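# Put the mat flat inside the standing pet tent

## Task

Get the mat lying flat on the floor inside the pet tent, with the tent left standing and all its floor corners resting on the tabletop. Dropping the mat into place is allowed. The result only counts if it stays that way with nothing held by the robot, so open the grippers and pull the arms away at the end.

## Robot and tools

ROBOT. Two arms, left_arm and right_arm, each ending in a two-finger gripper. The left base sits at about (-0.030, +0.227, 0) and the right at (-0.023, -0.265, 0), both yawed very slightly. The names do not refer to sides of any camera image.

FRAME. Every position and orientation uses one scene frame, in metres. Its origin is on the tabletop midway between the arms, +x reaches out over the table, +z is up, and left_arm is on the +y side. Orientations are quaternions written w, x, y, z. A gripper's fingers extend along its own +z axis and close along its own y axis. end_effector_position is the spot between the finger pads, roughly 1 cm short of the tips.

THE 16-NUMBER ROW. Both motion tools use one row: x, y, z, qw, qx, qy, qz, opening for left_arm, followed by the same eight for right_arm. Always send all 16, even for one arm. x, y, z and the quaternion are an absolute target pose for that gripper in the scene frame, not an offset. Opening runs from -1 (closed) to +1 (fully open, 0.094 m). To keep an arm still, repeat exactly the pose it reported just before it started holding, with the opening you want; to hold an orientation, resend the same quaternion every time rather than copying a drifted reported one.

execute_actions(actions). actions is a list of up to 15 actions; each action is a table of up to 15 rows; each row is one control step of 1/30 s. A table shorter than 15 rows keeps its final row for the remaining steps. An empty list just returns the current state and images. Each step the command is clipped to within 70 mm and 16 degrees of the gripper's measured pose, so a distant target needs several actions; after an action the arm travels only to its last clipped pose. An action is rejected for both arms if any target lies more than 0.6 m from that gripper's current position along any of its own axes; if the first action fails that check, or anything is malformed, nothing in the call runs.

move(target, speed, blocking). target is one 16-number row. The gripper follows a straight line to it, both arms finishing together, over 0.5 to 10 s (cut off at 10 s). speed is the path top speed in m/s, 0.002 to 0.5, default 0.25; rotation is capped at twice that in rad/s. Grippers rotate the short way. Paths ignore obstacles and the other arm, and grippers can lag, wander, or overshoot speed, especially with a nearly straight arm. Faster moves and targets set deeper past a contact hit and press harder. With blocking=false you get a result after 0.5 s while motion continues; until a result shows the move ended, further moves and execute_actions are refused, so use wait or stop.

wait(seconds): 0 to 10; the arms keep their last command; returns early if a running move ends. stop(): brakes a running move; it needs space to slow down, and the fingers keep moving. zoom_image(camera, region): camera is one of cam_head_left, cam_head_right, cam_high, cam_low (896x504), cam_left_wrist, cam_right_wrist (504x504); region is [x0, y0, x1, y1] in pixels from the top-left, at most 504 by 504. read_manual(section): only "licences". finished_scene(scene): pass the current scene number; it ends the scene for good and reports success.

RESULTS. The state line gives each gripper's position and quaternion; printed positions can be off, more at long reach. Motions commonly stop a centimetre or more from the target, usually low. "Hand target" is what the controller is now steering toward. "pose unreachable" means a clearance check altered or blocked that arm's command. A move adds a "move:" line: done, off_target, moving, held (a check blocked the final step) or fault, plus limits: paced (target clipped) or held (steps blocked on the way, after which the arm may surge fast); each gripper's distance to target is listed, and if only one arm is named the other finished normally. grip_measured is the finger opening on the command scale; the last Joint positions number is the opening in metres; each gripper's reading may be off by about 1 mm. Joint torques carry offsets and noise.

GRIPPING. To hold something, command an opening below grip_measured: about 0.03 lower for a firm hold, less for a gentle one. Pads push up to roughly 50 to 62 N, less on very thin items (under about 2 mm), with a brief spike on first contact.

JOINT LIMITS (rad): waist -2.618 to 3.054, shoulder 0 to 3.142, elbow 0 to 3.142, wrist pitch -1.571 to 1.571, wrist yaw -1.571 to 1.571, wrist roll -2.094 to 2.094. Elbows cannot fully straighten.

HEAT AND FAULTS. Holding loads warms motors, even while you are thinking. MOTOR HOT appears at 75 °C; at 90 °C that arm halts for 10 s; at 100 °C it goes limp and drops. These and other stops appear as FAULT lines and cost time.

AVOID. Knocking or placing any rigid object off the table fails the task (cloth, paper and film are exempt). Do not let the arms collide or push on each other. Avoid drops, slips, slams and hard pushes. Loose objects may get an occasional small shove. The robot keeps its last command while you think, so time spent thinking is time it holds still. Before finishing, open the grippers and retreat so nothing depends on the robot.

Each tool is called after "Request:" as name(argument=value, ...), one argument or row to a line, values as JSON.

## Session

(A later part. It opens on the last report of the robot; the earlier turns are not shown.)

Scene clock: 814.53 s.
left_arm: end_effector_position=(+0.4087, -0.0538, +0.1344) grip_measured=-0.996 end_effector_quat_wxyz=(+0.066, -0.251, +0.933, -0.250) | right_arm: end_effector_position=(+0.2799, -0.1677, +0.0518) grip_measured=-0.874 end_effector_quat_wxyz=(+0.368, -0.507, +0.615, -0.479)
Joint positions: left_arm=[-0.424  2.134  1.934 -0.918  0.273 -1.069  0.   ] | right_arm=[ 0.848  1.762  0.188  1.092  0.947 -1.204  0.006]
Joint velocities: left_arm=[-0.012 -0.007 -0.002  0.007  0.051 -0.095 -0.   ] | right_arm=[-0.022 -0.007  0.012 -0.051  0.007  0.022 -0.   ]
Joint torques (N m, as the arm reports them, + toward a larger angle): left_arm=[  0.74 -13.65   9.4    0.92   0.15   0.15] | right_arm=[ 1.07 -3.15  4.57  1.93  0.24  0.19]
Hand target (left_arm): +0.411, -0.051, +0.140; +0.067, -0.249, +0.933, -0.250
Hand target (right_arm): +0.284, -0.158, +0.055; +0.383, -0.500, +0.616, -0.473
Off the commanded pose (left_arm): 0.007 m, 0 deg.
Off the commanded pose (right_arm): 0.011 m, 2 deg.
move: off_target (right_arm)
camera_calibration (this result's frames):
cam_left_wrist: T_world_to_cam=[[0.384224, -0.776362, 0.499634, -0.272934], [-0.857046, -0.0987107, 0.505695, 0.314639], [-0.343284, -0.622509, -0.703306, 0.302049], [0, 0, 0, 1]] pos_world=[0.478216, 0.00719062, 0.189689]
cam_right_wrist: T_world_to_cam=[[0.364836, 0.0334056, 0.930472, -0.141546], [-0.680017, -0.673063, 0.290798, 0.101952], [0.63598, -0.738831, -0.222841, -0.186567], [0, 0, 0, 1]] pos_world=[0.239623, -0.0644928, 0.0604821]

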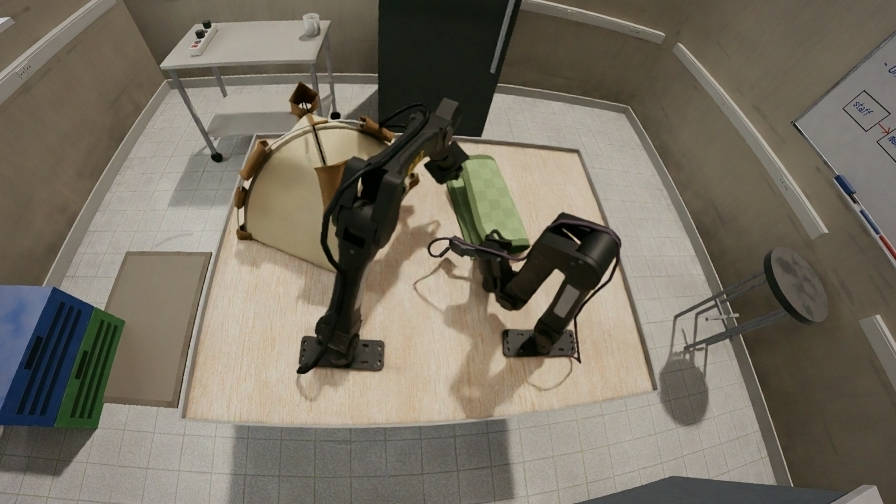

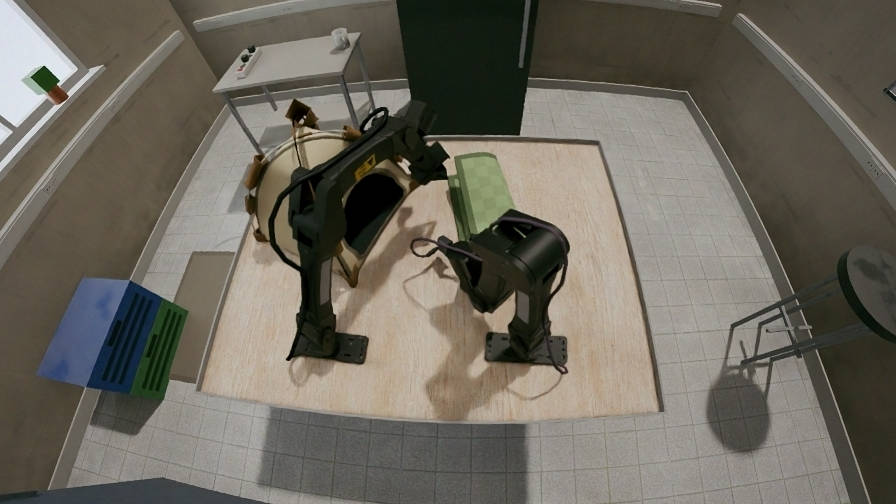

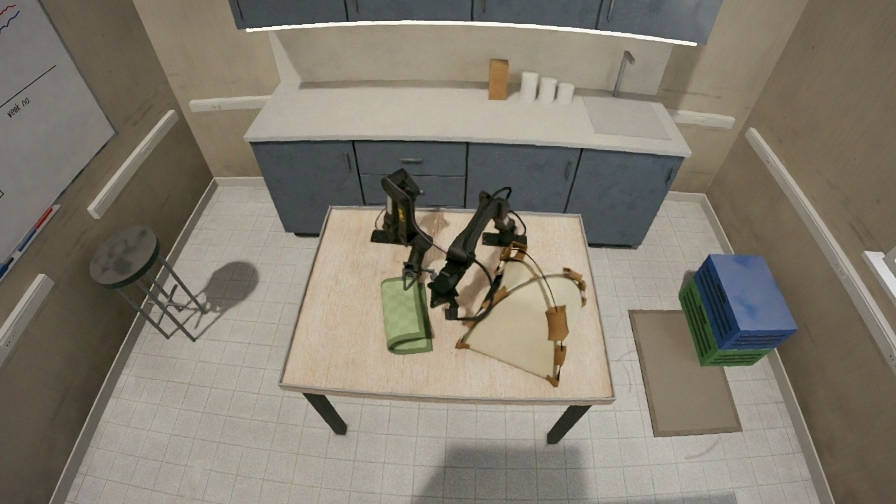

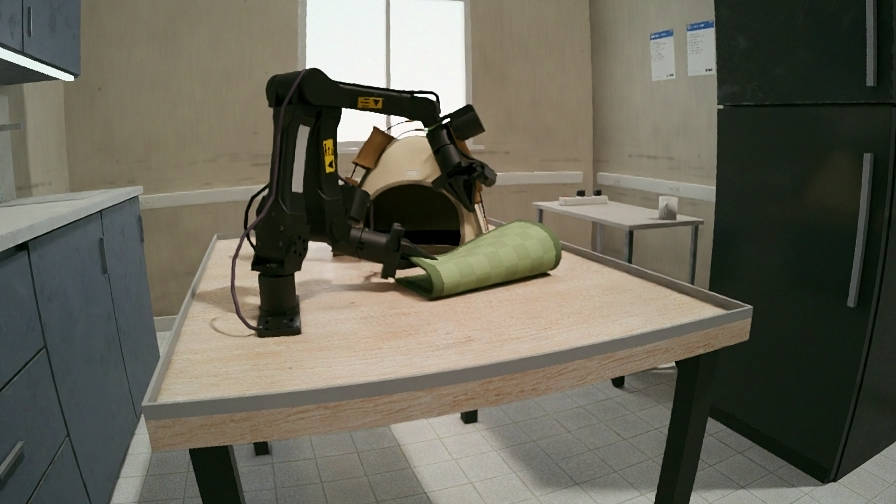

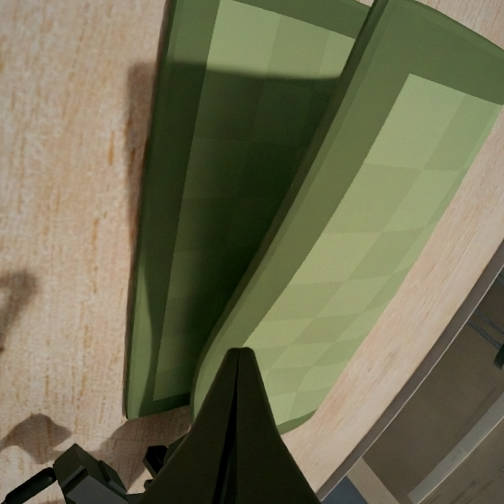

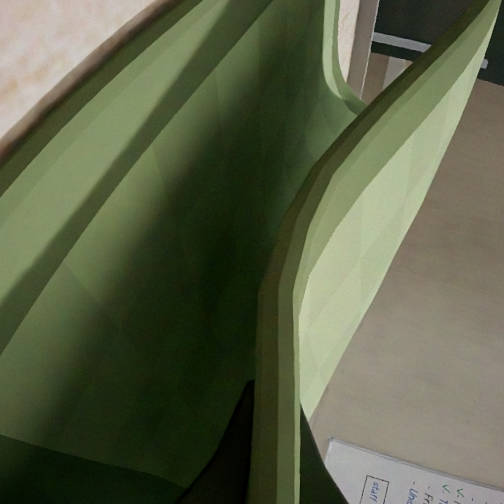

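Request:
move(
  target=[0.388,-0.128,0.125,0.0670,-0.25,0.9330,-0.25,-1.0,0.284,-0.148,0.052,0.3831,-0.4993,0.6166,-0.4731,-0.89],
  speed=0.2,
)

Request:
move(
  target=[0.383,-0.122,0.0,0.0670,-0.25,0.9330,-0.25,-1.0,0.284,-0.148,0.045,0.3831,-0.4993,0.6166,-0.4731,-0.89],
  speed=0.12,
)

Scene clock: 830.17 s.
left_arm: end_effector_position=(+0.3811, -0.1298, +0.1256) grip_measured=-0.996 end_effector_quat_wxyz=(+0.059, -0.244, +0.934, -0.254) | right_arm: end_effector_position=(+0.2805, -0.1569, +0.0525) grip_measured=-0.874 end_effector_quat_wxyz=(+0.376, -0.500, +0.615, -0.479)
Joint positions: left_arm=[-0.592  2.209  2.014 -0.89   0.215 -1.211  0.   ] | right_arm=[ 0.885  1.791  0.217  1.092  0.983 -1.176  0.006]
Joint velocities: left_arm=[ 0.002  0.002 -0.007  0.051 -0.007  0.022  0.001] | right_arm=[ 0.007 -0.017 -0.017  0.022 -0.037  0.081  0.   ]
Joint torques (N m, as the arm reports them, + toward a larger angle): left_arm=[  0.46 -13.17   9.39   1.2   -0.05  -0.02] | right_arm=[ 1.04 -3.39  4.56  1.66  0.23  0.19]
Hand target (left_arm): +0.389, -0.128, +0.125; +0.068, -0.250, +0.933, -0.251
Hand target (right_arm): +0.283, -0.148, +0.052; +0.383, -0.499, +0.616, -0.473
Off the commanded pose (left_arm): 0.007 m, 1 deg.
Off the commanded pose (right_arm): 0.010 m, 1 deg.
move: done
camera_calibration (this result's frames):
cam_left_wrist: T_world_to_cam=[[0.373038, -0.779789, 0.502764, -0.313542], [-0.854957, -0.0784122, 0.512738, 0.288854], [-0.360405, -0.621113, -0.695936, 0.24485], [0, 0, 0, 1]] pos_world=[0.452166, -0.0697676, 0.179931]
cam_right_wrist: T_world_to_cam=[[0.348739, 0.0193356, 0.93702, -0.140803], [-0.685867, -0.676098, 0.269217, 0.11177], [0.638723, -0.736558, -0.22252, -0.179303], [0, 0, 0, 1]] pos_world=[0.240288, -0.0537776, 0.0619469]

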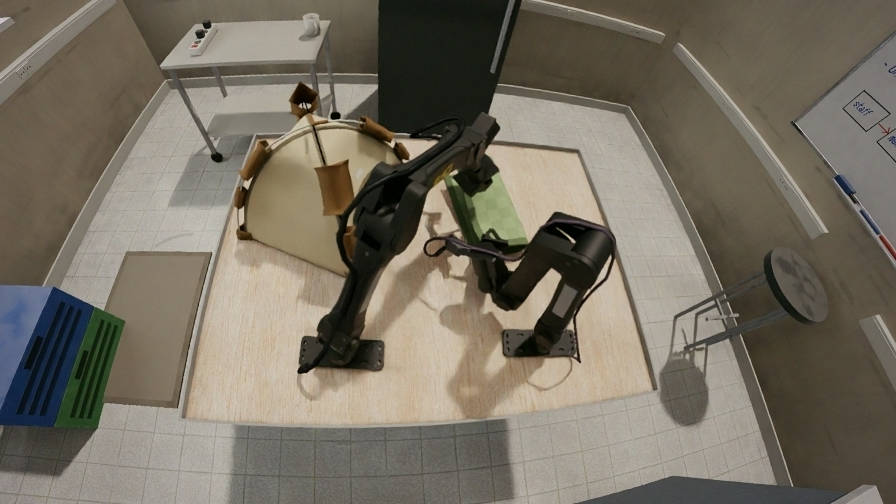

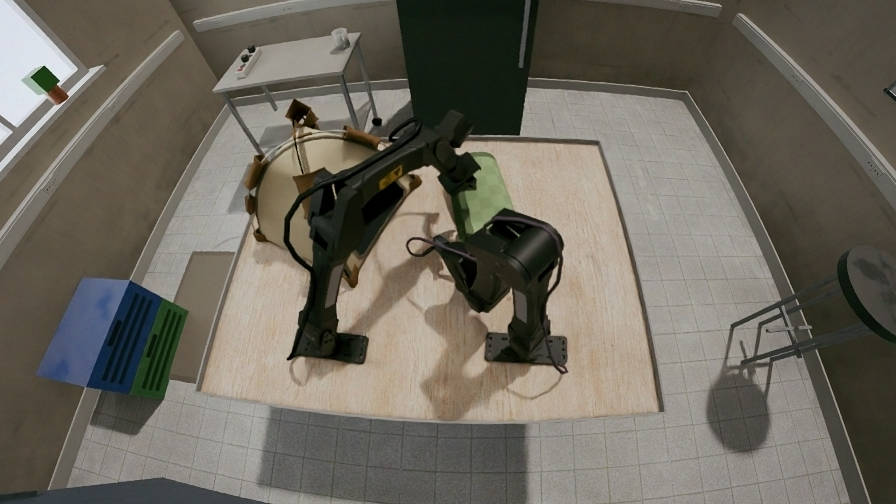

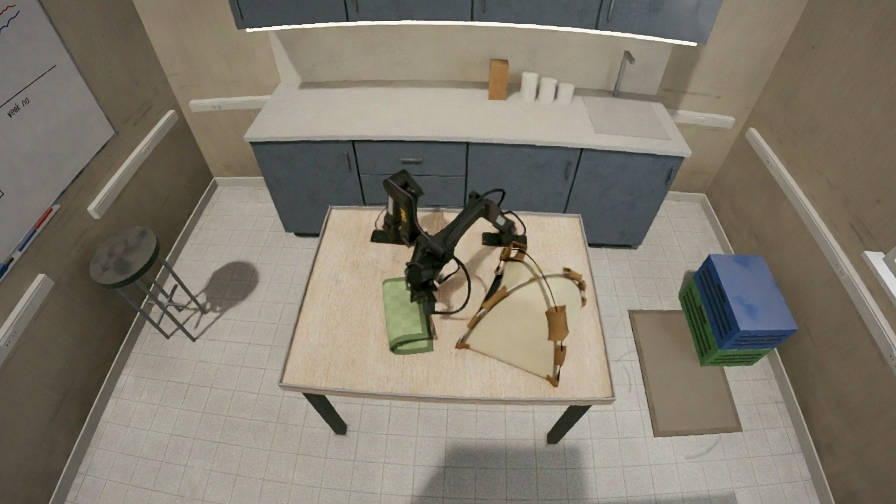

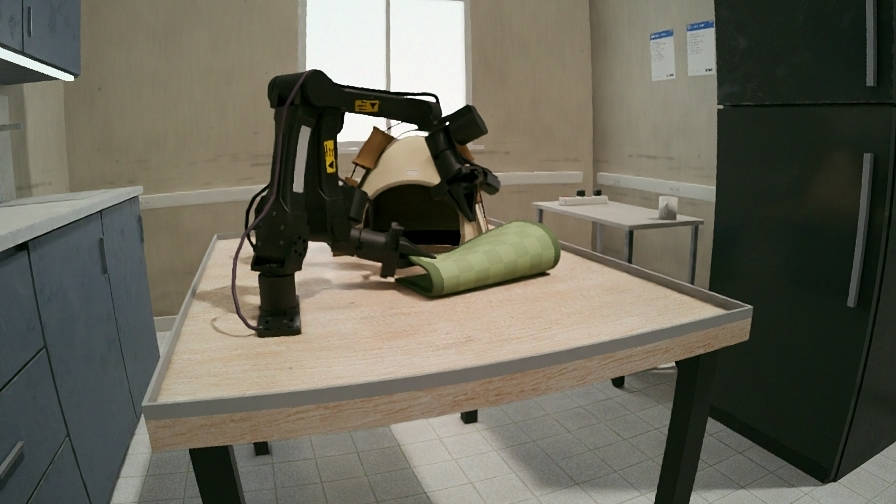

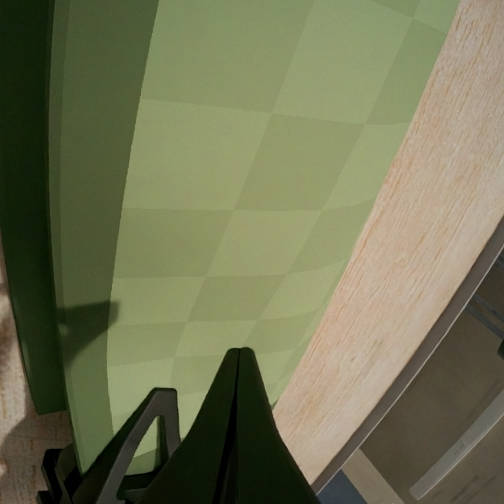

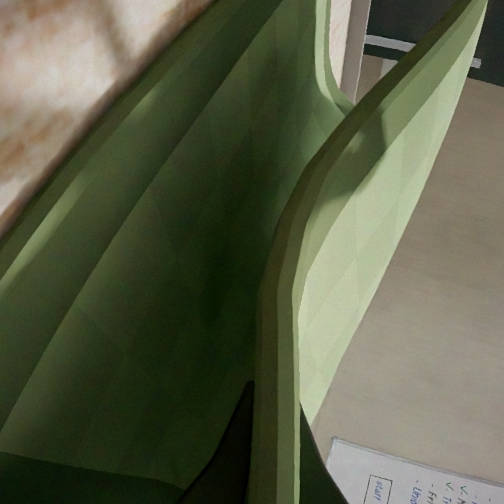

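Scene clock: 831.60 s.
left_arm: end_effector_position=(+0.3823, -0.1316, +0.0299) grip_measured=-0.996 end_effector_quat_wxyz=(+0.073, -0.239, +0.929, -0.274) | right_arm: end_effector_position=(+0.2783, -0.1595, +0.0394) grip_measured=-0.874 end_effector_quat_wxyz=(+0.359, -0.512, +0.614, -0.482)
Joint positions: left_arm=[-0.592  2.239  1.652 -0.448  0.219 -1.211  0.   ] | right_arm=[ 0.885  1.847  0.217  1.103  0.984 -1.174  0.006]
Joint velocities: left_arm=[-0.012 -0.002 -0.017  0.007  0.037  0.007 -0.   ] | right_arm=[-0.017 -0.007  0.002 -0.037  0.022  0.007  0.   ]
Joint torques (N m, as the arm reports them, + toward a larger angle): left_arm=[  0.78 -11.49   4.3    1.47  -0.1    0.  ] | right_arm=[ 0.98 -3.86  4.18  2.05  0.19  0.19]
Hand target (left_arm): +0.381, -0.120, +0.001; +0.067, -0.250, +0.933, -0.250
Hand target (right_arm): +0.283, -0.148, +0.045; +0.383, -0.499, +0.617, -0.473
Off the commanded pose (left_arm): 0.031 m, 3 deg.
Off the commanded pose (right_arm): 0.014 m, 3 deg.
move: off_target (left_arm, right_arm)
camera_calibration (this result's frames):
cam_left_wrist: T_world_to_cam=[[0.351662, -0.763207, 0.542078, -0.258136], [-0.874069, -0.0603713, 0.482036, 0.349499], [-0.335167, -0.643327, -0.688326, 0.164777], [0, 0, 0, 1]] pos_world=[0.451491, -0.069906, 0.084879]
cam_right_wrist: T_world_to_cam=[[0.376664, 0.047974, 0.925107, -0.130469], [-0.678429, -0.66571, 0.31075, 0.10999], [0.63076, -0.744667, -0.218202, -0.181937], [0, 0, 0, 1]] pos_world=[0.238522, -0.0560016, 0.0468194]

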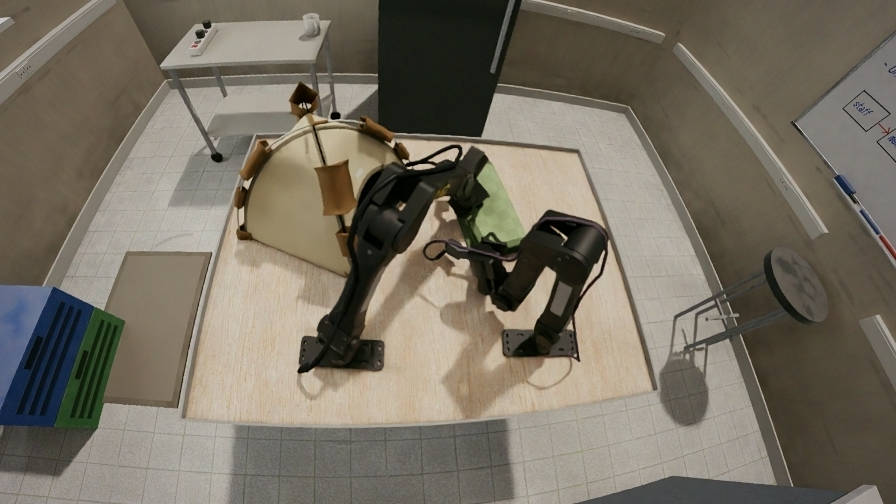

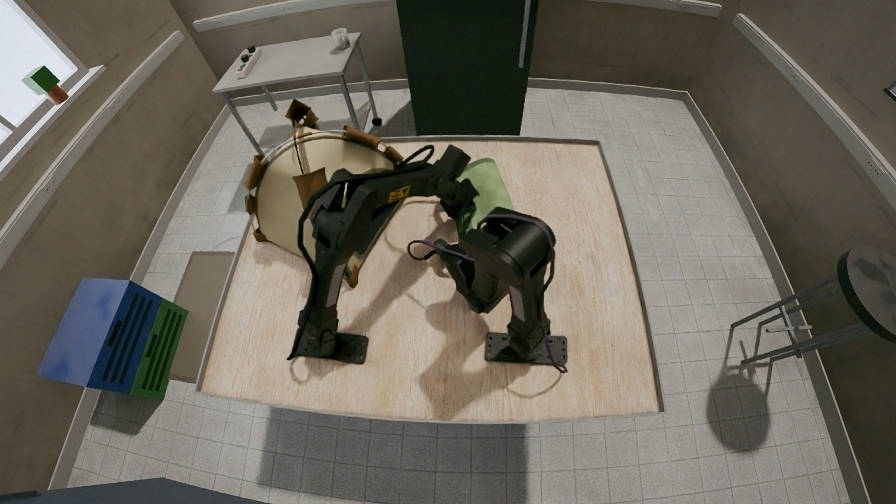

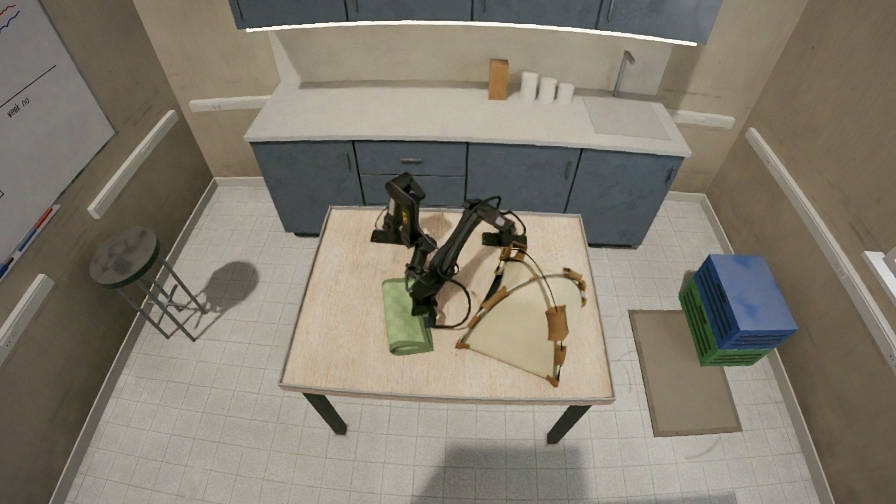

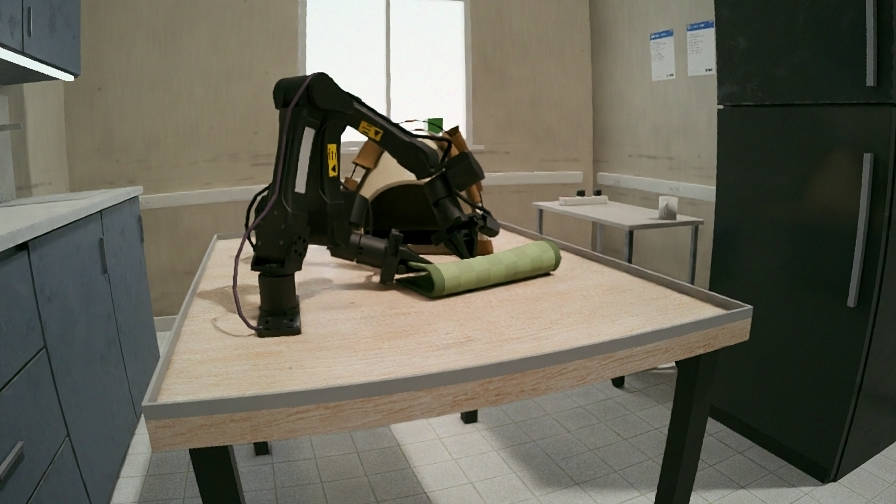

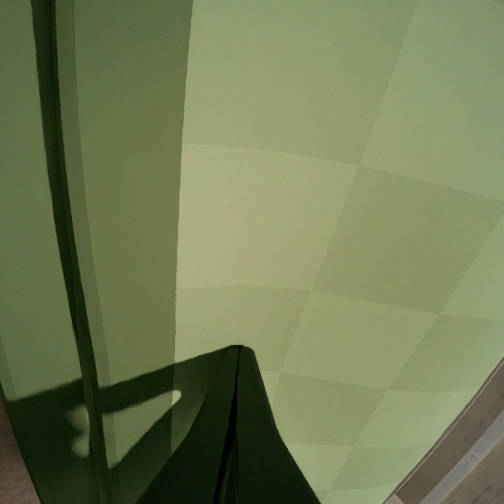

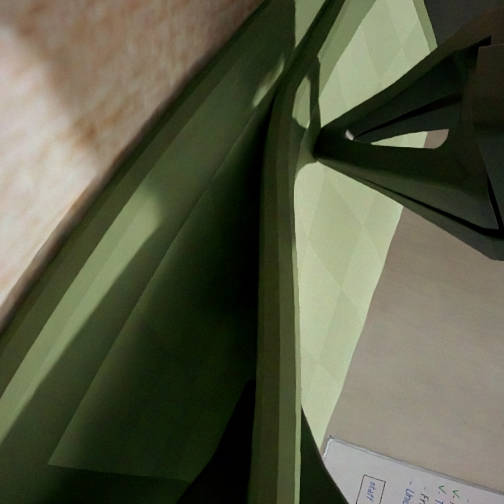

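Request:
move(
  target=[0.383,-0.122,-0.012,0.0670,-0.25,0.9330,-0.25,-1.0,0.200,-0.158,0.07,0.3830,-0.5567,0.6634,-0.3214,-0.5],
  speed=0.15,
)

Scene clock: 856.53 s.
left_arm: end_effector_position=(+0.3917, -0.1387, +0.0282) grip_measured=-0.996 end_effector_quat_wxyz=(+0.087, -0.235, +0.924, -0.291) | right_arm: end_effector_position=(+0.1977, -0.1674, +0.0581) grip_measured=-0.502 end_effector_quat_wxyz=(-0.367, +0.567, -0.659, +0.331)
Joint positions: left_arm=[-0.592  2.258  1.652 -0.383  0.219 -1.211  0.   ] | right_arm=[ 1.039  0.886  0.141 -0.082  0.802 -0.782  0.023]
Joint velocities: left_arm=[ 0.012 -0.007  0.007 -0.007 -0.022  0.11   0.   ] | right_arm=[ 0.002 -0.017  0.012 -0.007 -0.007  0.081  0.   ]
Joint torques (N m, as the arm reports them, + toward a larger angle): left_arm=[  0.77 -11.46   3.32   1.25  -0.09   0.02] | right_arm=[ 0.79 -1.65  8.21  1.46  0.35  0.2 ]
Hand target (left_arm): +0.381, -0.121, -0.010; +0.067, -0.249, +0.933, -0.250
Hand target (right_arm): +0.200, -0.159, +0.071; +0.385, -0.557, +0.662, -0.322
Off the commanded pose (left_arm): 0.044 m, 6 deg.
Off the commanded pose (right_arm): 0.015 m, 3 deg.
move: off_target (left_arm, right_arm)
camera_calibration (this result's frames):
cam_left_wrist: T_world_to_cam=[[0.331256, -0.747778, 0.57541, -0.256687], [-0.891112, -0.047485, 0.451292, 0.367426], [-0.310143, -0.662248, -0.682084, 0.149554], [0, 0, 0, 1]] pos_world=[0.45883, -0.0754556, 0.0838923]
cam_right_wrist: T_world_to_cam=[[0.579777, -0.0587846, 0.812652, -0.168472], [-0.504107, -0.809455, 0.301096, -0.0137809], [0.640105, -0.584233, -0.498937, -0.0915703], [0, 0, 0, 1]] pos_world=[0.149344, -0.0745569, 0.0953706]

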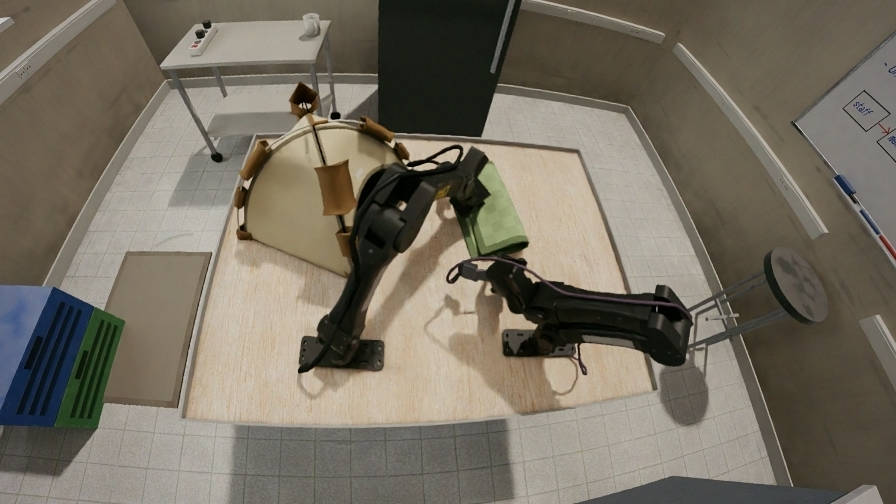

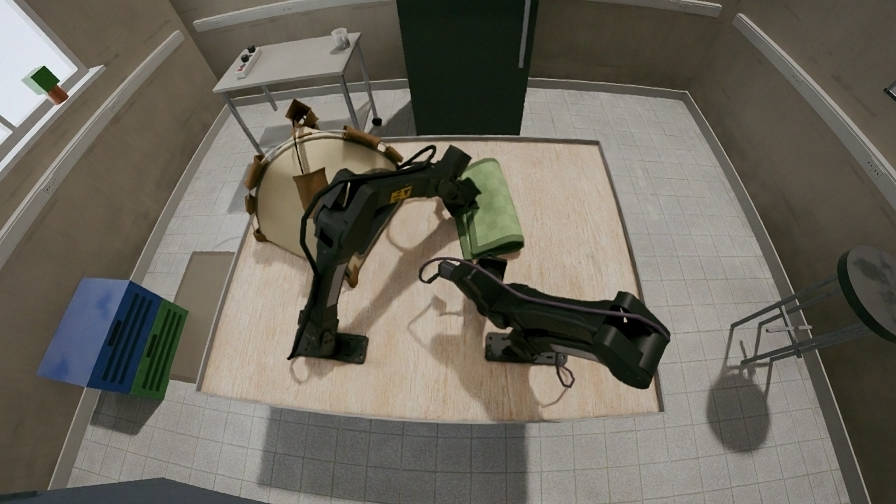

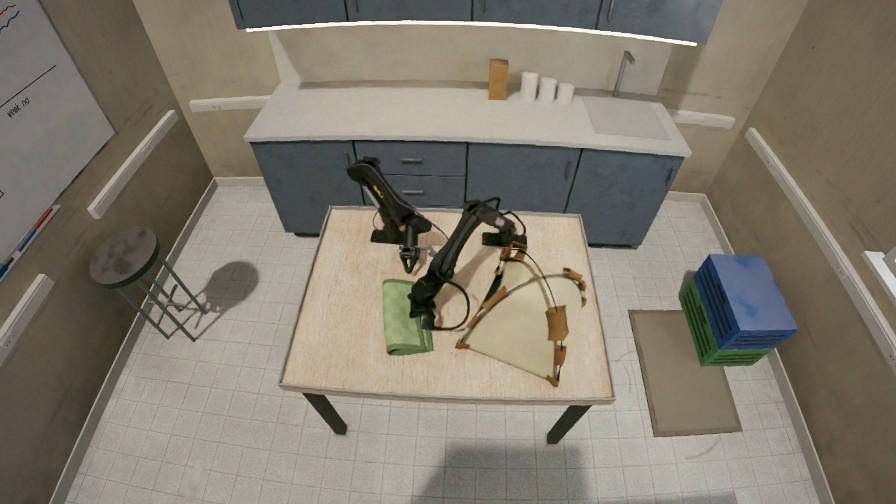

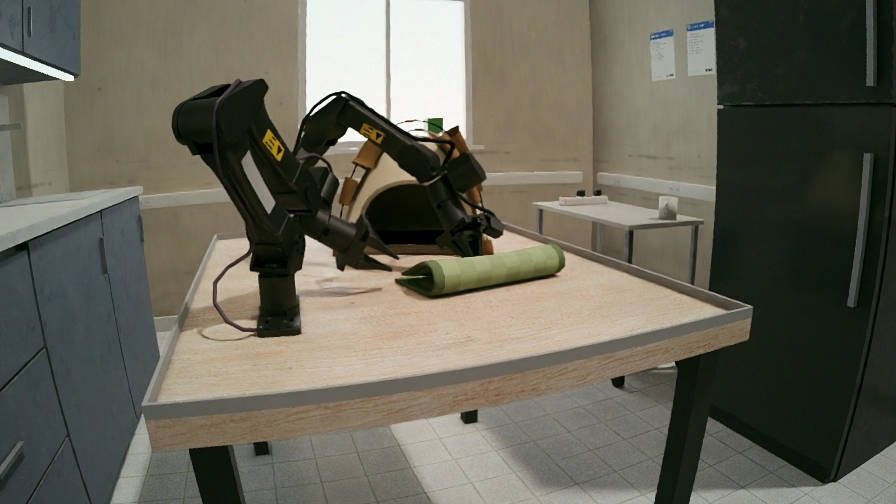

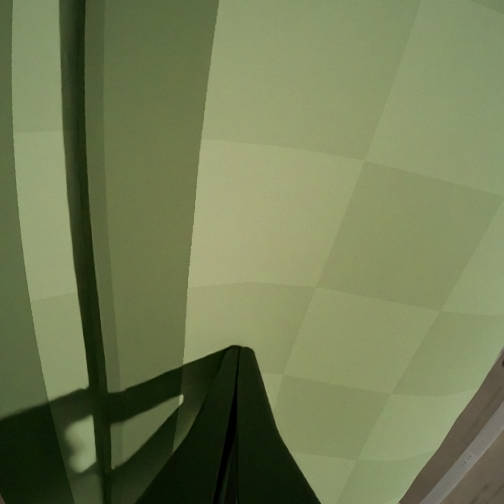

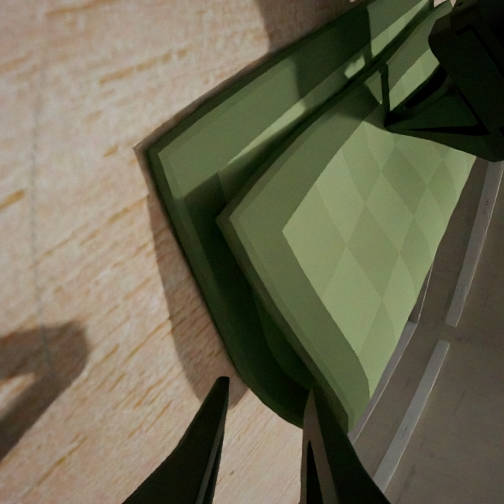

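Request:
execute_actions(
  actions=[],
)

Scene clock: 872.13 s.
left_arm: end_effector_position=(+0.3917, -0.1387, +0.0282) grip_measured=-0.996 end_effector_quat_wxyz=(+0.087, -0.235, +0.924, -0.291) | right_arm: end_effector_position=(+0.1969, -0.1683, +0.0568) grip_measured=-0.502 end_effector_quat_wxyz=(-0.364, +0.569, -0.659, +0.331)
Joint positions: left_arm=[-0.592  2.258  1.652 -0.383  0.219 -1.211  0.   ] | right_arm=[ 1.039  0.886  0.141 -0.09   0.801 -0.778  0.023]
Joint velocities: left_arm=[ 0.002 -0.007 -0.002 -0.066  0.066  0.007  0.   ] | right_arm=[-0.002 -0.007 -0.012  0.007  0.037 -0.051  0.   ]
Joint torques (N m, as the arm reports them, + toward a larger angle): left_arm=[  0.66 -11.47   3.36   1.25  -0.06   0.01] | right_arm=[ 0.75 -1.64  8.1   1.47  0.32  0.16]
Hand target (left_arm): +0.381, -0.121, -0.010; +0.067, -0.249, +0.933, -0.250
Hand target (right_arm): +0.200, -0.160, +0.071; +0.385, -0.557, +0.662, -0.322
Off the commanded pose (left_arm): 0.044 m, 6 deg.
Off the commanded pose (right_arm): 0.017 m, 3 deg.
camera_calibration (this result's frames):
cam_left_wrist: T_world_to_cam=[[0.331256, -0.747778, 0.57541, -0.256687], [-0.891112, -0.047485, 0.451292, 0.367426], [-0.310143, -0.662248, -0.682084, 0.149554], [0, 0, 0, 1]] pos_world=[0.45883, -0.0754556, 0.0838923]
cam_right_wrist: T_world_to_cam=[[0.584462, -0.0562544, 0.809469, -0.167325], [-0.502931, -0.807974, 0.306981, -0.0147766], [0.636761, -0.586526, -0.500522, -0.0918246], [0, 0, 0, 1]] pos_world=[0.148834, -0.0752094, 0.09402]

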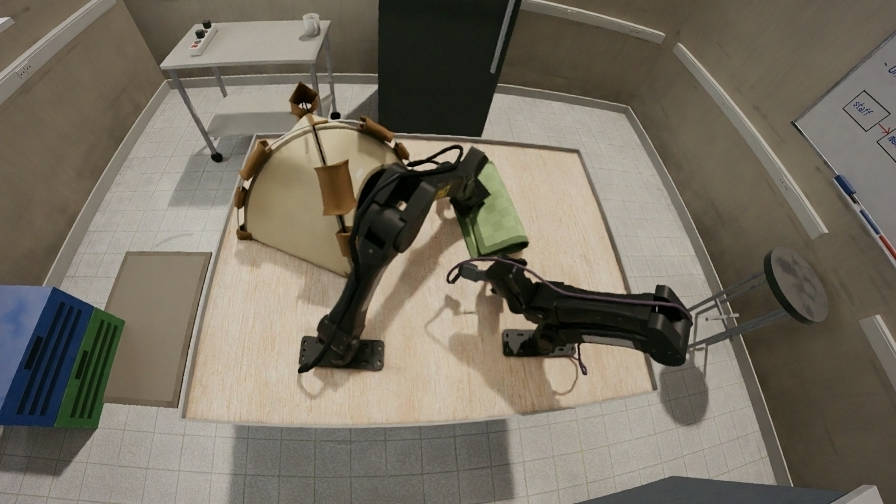

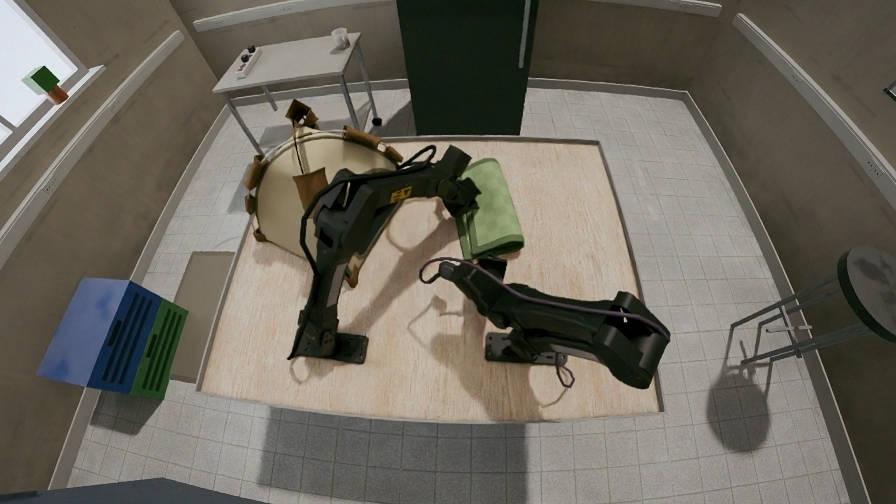

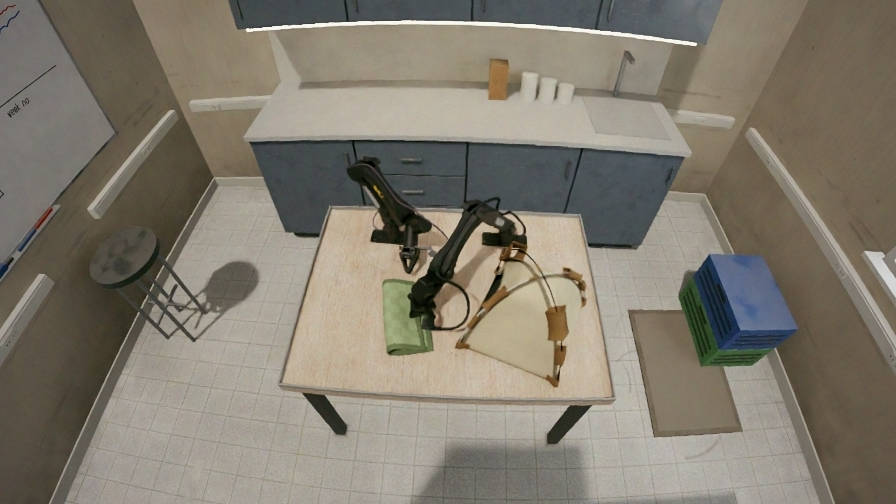

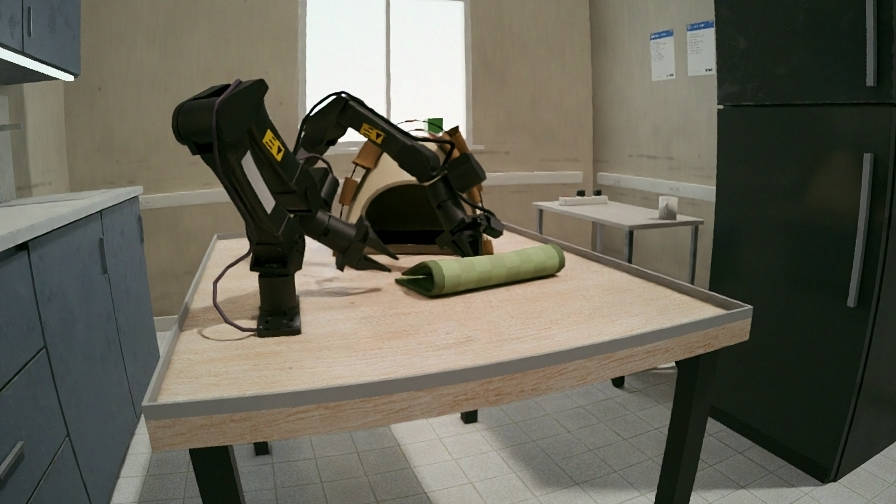

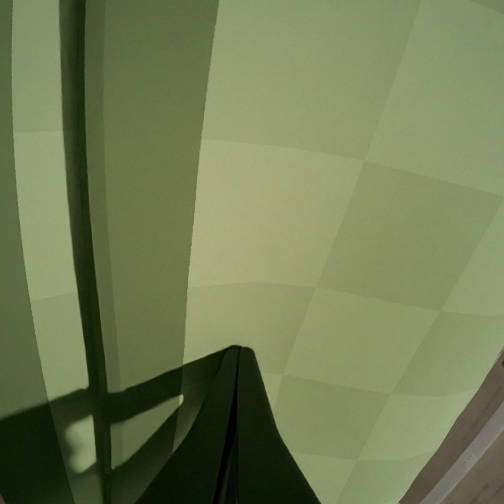

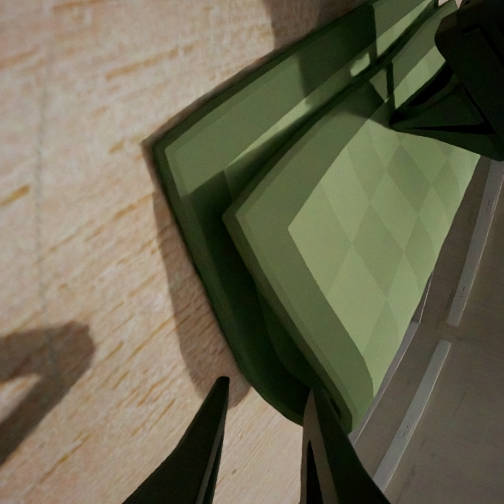

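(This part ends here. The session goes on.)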